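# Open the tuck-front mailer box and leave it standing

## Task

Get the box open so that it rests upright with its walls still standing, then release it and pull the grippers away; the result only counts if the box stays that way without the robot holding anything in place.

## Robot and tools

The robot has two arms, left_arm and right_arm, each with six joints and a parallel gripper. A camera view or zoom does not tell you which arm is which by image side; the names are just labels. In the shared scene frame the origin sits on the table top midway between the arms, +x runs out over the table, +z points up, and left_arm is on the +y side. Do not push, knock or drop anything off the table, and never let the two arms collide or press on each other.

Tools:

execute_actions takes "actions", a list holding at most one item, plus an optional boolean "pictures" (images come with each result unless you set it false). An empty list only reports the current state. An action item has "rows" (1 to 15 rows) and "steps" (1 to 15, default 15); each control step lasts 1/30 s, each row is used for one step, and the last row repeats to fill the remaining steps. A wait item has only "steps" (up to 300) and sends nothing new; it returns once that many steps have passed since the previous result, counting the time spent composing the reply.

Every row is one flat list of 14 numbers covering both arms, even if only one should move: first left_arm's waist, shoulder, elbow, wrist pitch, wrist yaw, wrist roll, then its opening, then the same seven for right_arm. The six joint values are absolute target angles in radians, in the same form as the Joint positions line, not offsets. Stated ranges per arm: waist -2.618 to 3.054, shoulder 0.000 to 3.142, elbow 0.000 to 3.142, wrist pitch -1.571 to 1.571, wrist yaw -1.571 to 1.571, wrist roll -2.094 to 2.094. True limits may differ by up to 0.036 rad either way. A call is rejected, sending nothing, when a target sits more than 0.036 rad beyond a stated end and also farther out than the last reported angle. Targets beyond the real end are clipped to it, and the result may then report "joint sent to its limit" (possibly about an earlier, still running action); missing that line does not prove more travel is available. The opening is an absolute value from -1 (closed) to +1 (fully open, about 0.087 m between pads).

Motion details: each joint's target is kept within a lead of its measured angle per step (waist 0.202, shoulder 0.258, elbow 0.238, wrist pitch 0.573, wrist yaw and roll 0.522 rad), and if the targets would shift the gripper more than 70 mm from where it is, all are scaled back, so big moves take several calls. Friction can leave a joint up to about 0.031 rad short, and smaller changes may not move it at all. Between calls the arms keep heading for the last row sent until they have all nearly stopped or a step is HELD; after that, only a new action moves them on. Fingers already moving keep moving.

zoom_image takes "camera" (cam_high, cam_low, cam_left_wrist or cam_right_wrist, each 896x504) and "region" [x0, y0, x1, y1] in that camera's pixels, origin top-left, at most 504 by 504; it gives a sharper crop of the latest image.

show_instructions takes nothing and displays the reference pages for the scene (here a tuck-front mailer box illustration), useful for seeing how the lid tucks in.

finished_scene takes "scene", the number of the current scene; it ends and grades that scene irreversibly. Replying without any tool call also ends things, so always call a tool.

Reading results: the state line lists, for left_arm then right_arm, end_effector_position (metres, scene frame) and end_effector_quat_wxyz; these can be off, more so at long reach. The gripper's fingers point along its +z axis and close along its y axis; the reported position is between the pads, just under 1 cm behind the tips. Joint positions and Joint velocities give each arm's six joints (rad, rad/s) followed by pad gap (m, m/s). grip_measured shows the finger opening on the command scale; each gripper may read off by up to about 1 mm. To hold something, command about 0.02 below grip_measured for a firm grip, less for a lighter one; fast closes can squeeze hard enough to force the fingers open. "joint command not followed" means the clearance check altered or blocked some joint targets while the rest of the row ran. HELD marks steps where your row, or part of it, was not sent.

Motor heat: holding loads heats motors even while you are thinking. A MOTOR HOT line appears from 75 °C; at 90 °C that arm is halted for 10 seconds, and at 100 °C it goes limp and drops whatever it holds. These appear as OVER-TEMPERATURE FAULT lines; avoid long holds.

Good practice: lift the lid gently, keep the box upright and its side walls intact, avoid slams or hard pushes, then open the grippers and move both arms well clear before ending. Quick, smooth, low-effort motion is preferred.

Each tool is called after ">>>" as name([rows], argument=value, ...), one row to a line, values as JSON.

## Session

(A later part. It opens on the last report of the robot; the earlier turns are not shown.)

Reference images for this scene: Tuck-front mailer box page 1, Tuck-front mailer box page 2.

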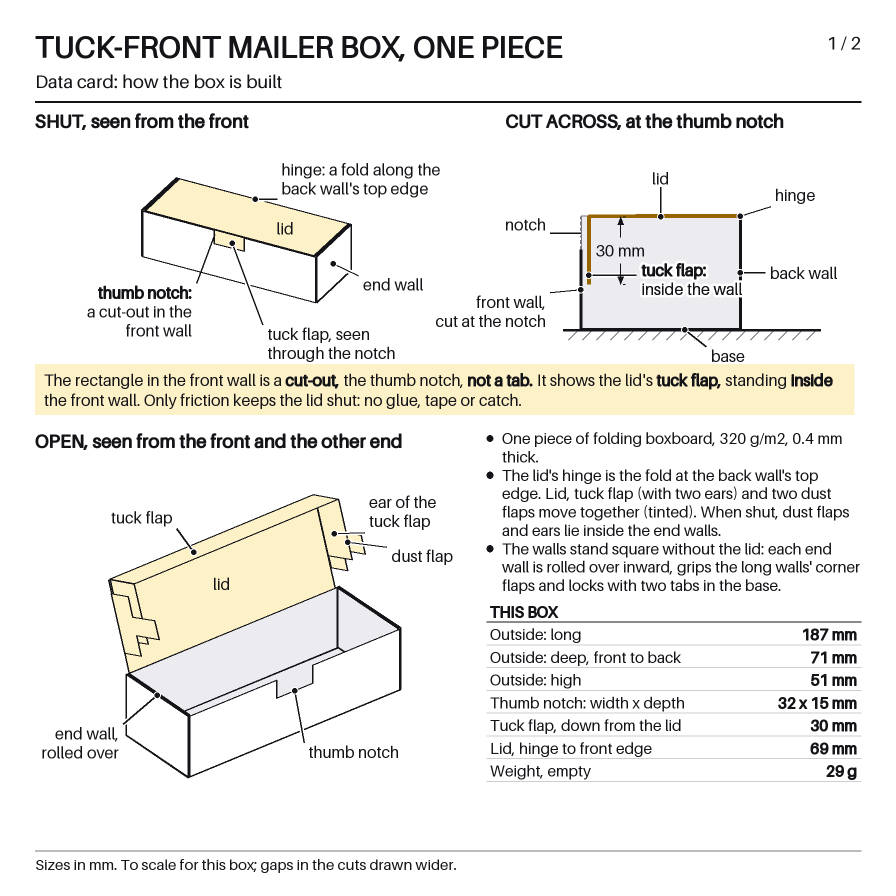

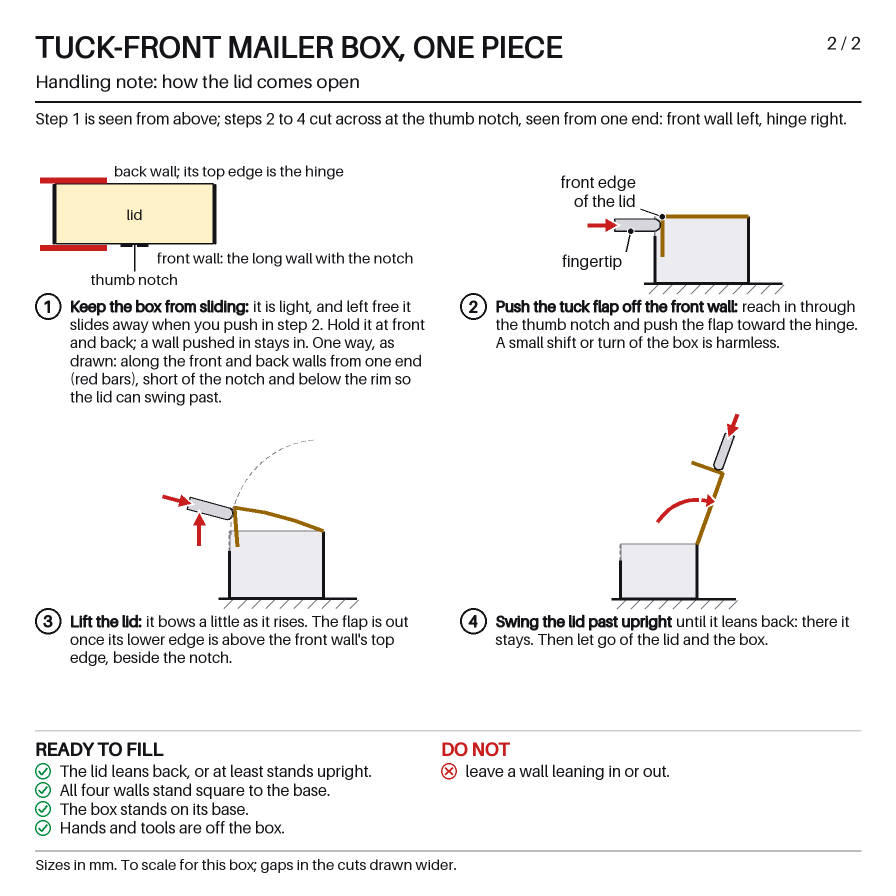

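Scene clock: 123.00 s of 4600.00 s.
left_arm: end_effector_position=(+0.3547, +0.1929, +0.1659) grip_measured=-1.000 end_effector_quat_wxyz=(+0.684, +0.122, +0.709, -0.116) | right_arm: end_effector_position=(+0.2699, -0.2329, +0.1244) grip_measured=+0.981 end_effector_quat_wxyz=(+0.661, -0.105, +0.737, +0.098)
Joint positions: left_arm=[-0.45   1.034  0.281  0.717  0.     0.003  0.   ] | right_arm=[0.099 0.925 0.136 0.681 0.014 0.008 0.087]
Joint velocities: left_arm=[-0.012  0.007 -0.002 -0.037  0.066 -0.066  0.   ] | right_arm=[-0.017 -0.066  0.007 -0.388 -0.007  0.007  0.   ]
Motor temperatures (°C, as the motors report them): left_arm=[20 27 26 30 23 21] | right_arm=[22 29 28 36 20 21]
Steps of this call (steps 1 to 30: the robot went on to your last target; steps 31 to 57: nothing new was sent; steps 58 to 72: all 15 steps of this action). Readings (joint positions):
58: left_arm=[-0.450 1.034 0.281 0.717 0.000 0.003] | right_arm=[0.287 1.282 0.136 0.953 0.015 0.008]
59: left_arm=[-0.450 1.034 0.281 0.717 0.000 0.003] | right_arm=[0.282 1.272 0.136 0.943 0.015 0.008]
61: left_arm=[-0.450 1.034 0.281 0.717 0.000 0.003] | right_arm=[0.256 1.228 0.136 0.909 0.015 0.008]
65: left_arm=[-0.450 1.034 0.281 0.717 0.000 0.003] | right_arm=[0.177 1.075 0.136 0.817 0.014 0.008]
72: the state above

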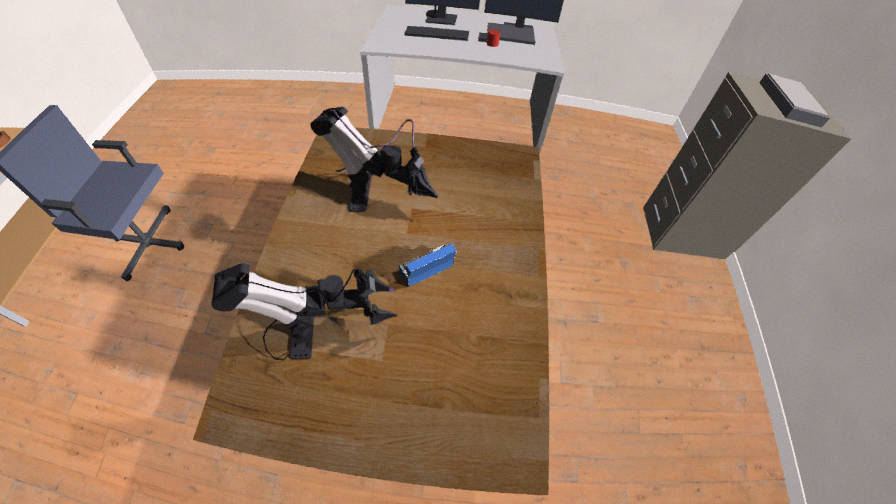

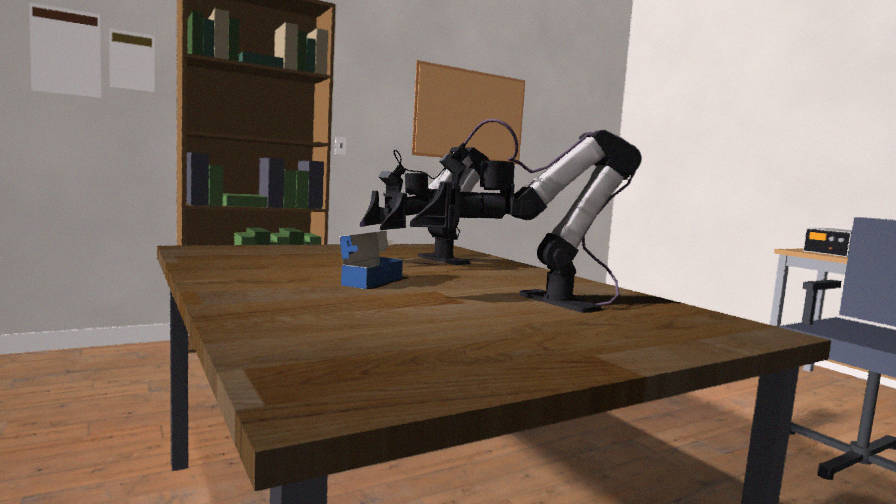

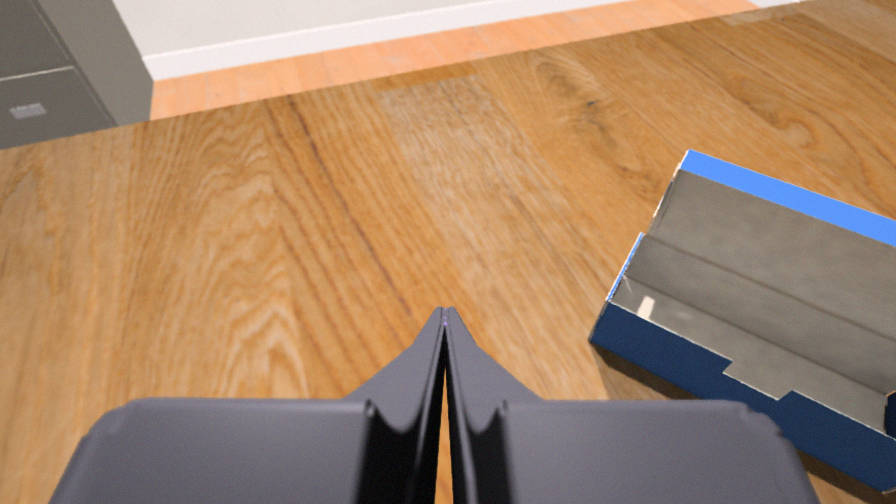

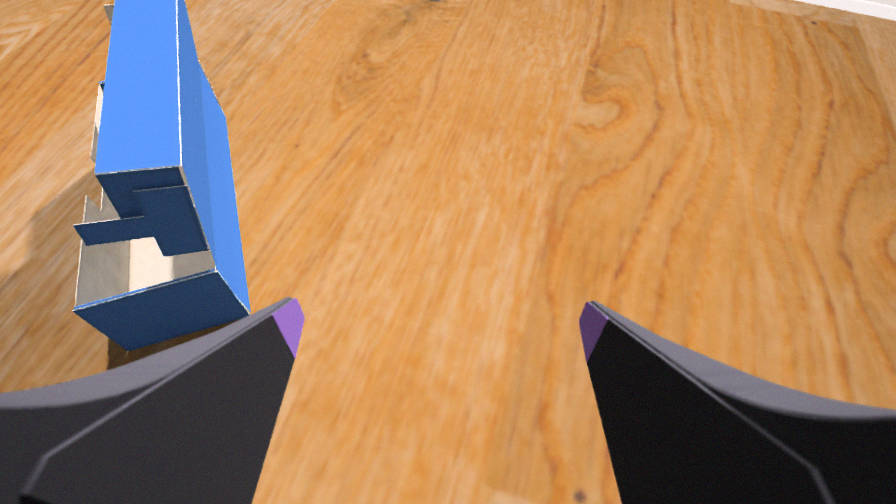

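>>> execute_actions([
  {"steps": 240},
])

>>> zoom_image(camera="cam_low", region=[310, 210, 430, 300])

Scene clock: 131.00 s of 4600.00 s.
left_arm: end_effector_position=(+0.3547, +0.1929, +0.1659) grip_measured=-1.000 end_effector_quat_wxyz=(+0.684, +0.122, +0.709, -0.116) | right_arm: end_effector_position=(+0.2656, -0.2345, +0.1100) grip_measured=+0.981 end_effector_quat_wxyz=(+0.639, -0.107, +0.756, +0.094)
Joint positions: left_arm=[-0.45   1.034  0.281  0.717  0.     0.003  0.   ] | right_arm=[0.098 0.925 0.136 0.621 0.014 0.008 0.087]
Joint velocities: left_arm=[-0.017  0.002 -0.017  0.051  0.022 -0.022  0.   ] | right_arm=[ 0.002  0.017  0.007 -0.037  0.037  0.007  0.   ]
Motor temperatures (°C, as the motors report them): left_arm=[20 26 27 30 23 21] | right_arm=[22 28 28 36 20 21]
Steps of this call (steps 1 to 30: the robot went on to your last target; steps 31 to 90: nothing new was sent; then 5.00 s passed at rest). Readings (joint positions):
1: left_arm=[-0.450 1.034 0.281 0.717 0.000 0.003] | right_arm=[0.098 0.925 0.136 0.670 0.014 0.008]
2: left_arm=[-0.450 1.034 0.281 0.717 0.000 0.003] | right_arm=[0.098 0.925 0.136 0.660 0.014 0.008]
4: left_arm=[-0.450 1.034 0.281 0.717 0.000 0.003] | right_arm=[0.098 0.925 0.136 0.644 0.014 0.008]
8: left_arm=[-0.450 1.034 0.281 0.717 0.000 0.003] | right_arm=[0.098 0.925 0.136 0.630 0.014 0.008]
90: the state above
All arms were judged still, so your last target was given up. Only a new action makes them travel on or press farther. Fingers that are still opening or closing keep moving.

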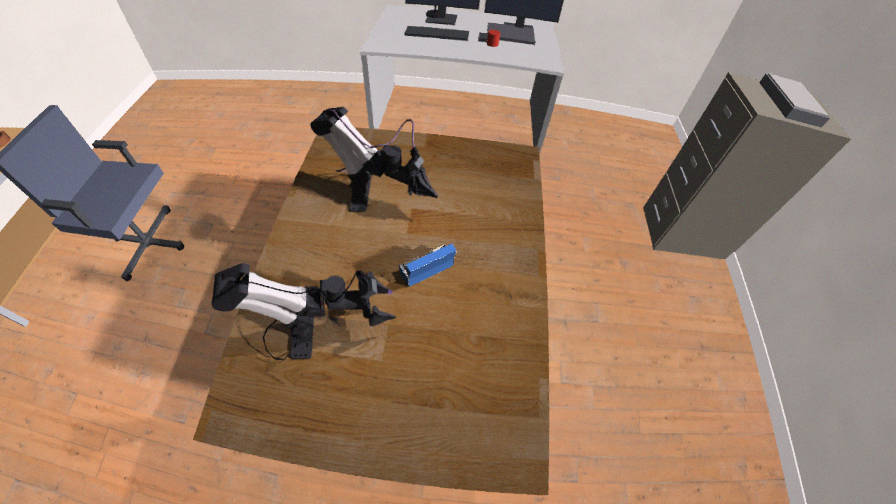

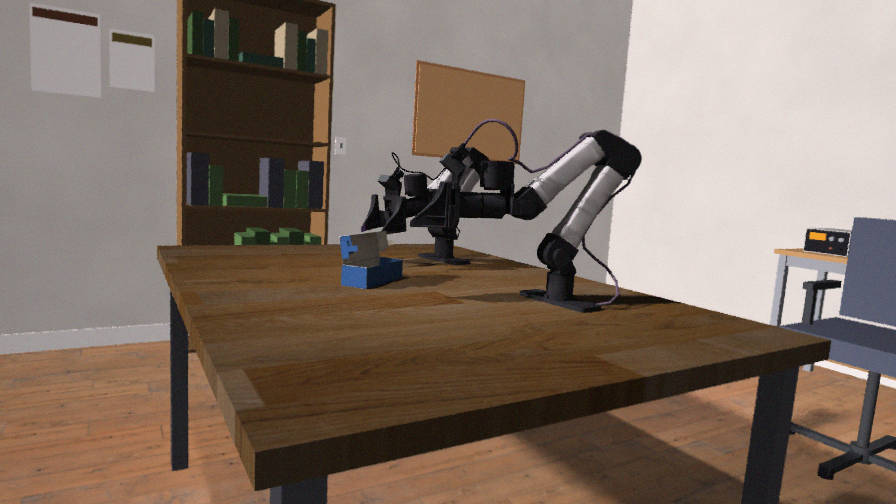

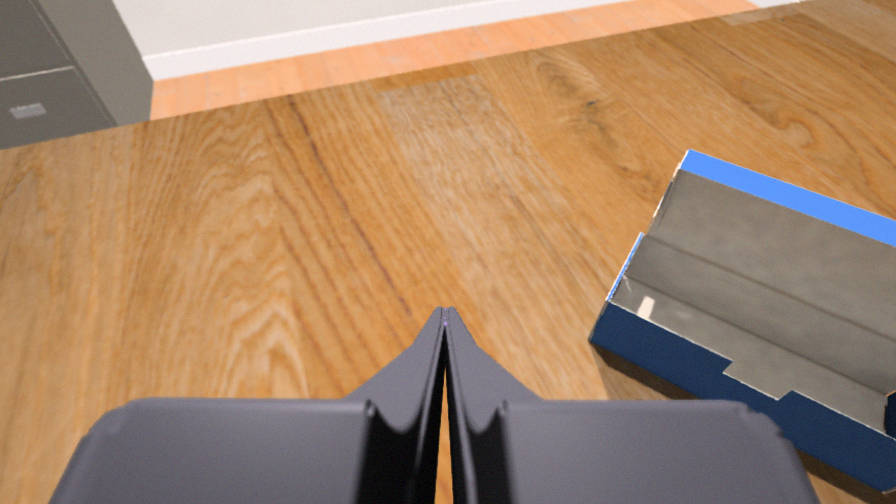

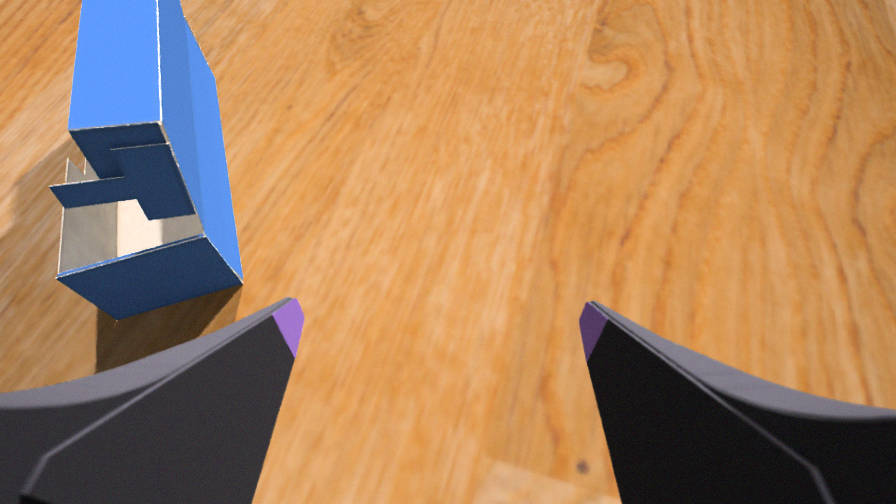

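Region (310, 210, 430, 300) of cam_low's 896x504 image, scaled by 4.200, with more detail than that image has; it fills the top 378 rows of this view, and the rest is white.

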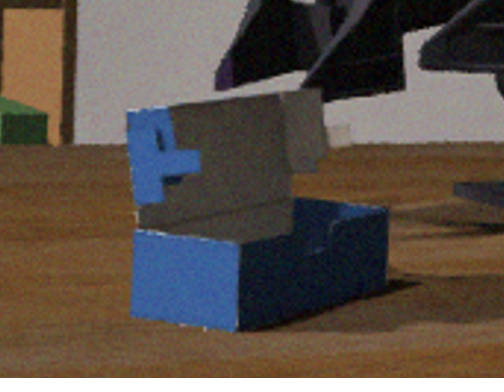

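Stable.

>>> finished_scene(scene=2)

The scene is finished: the task was done.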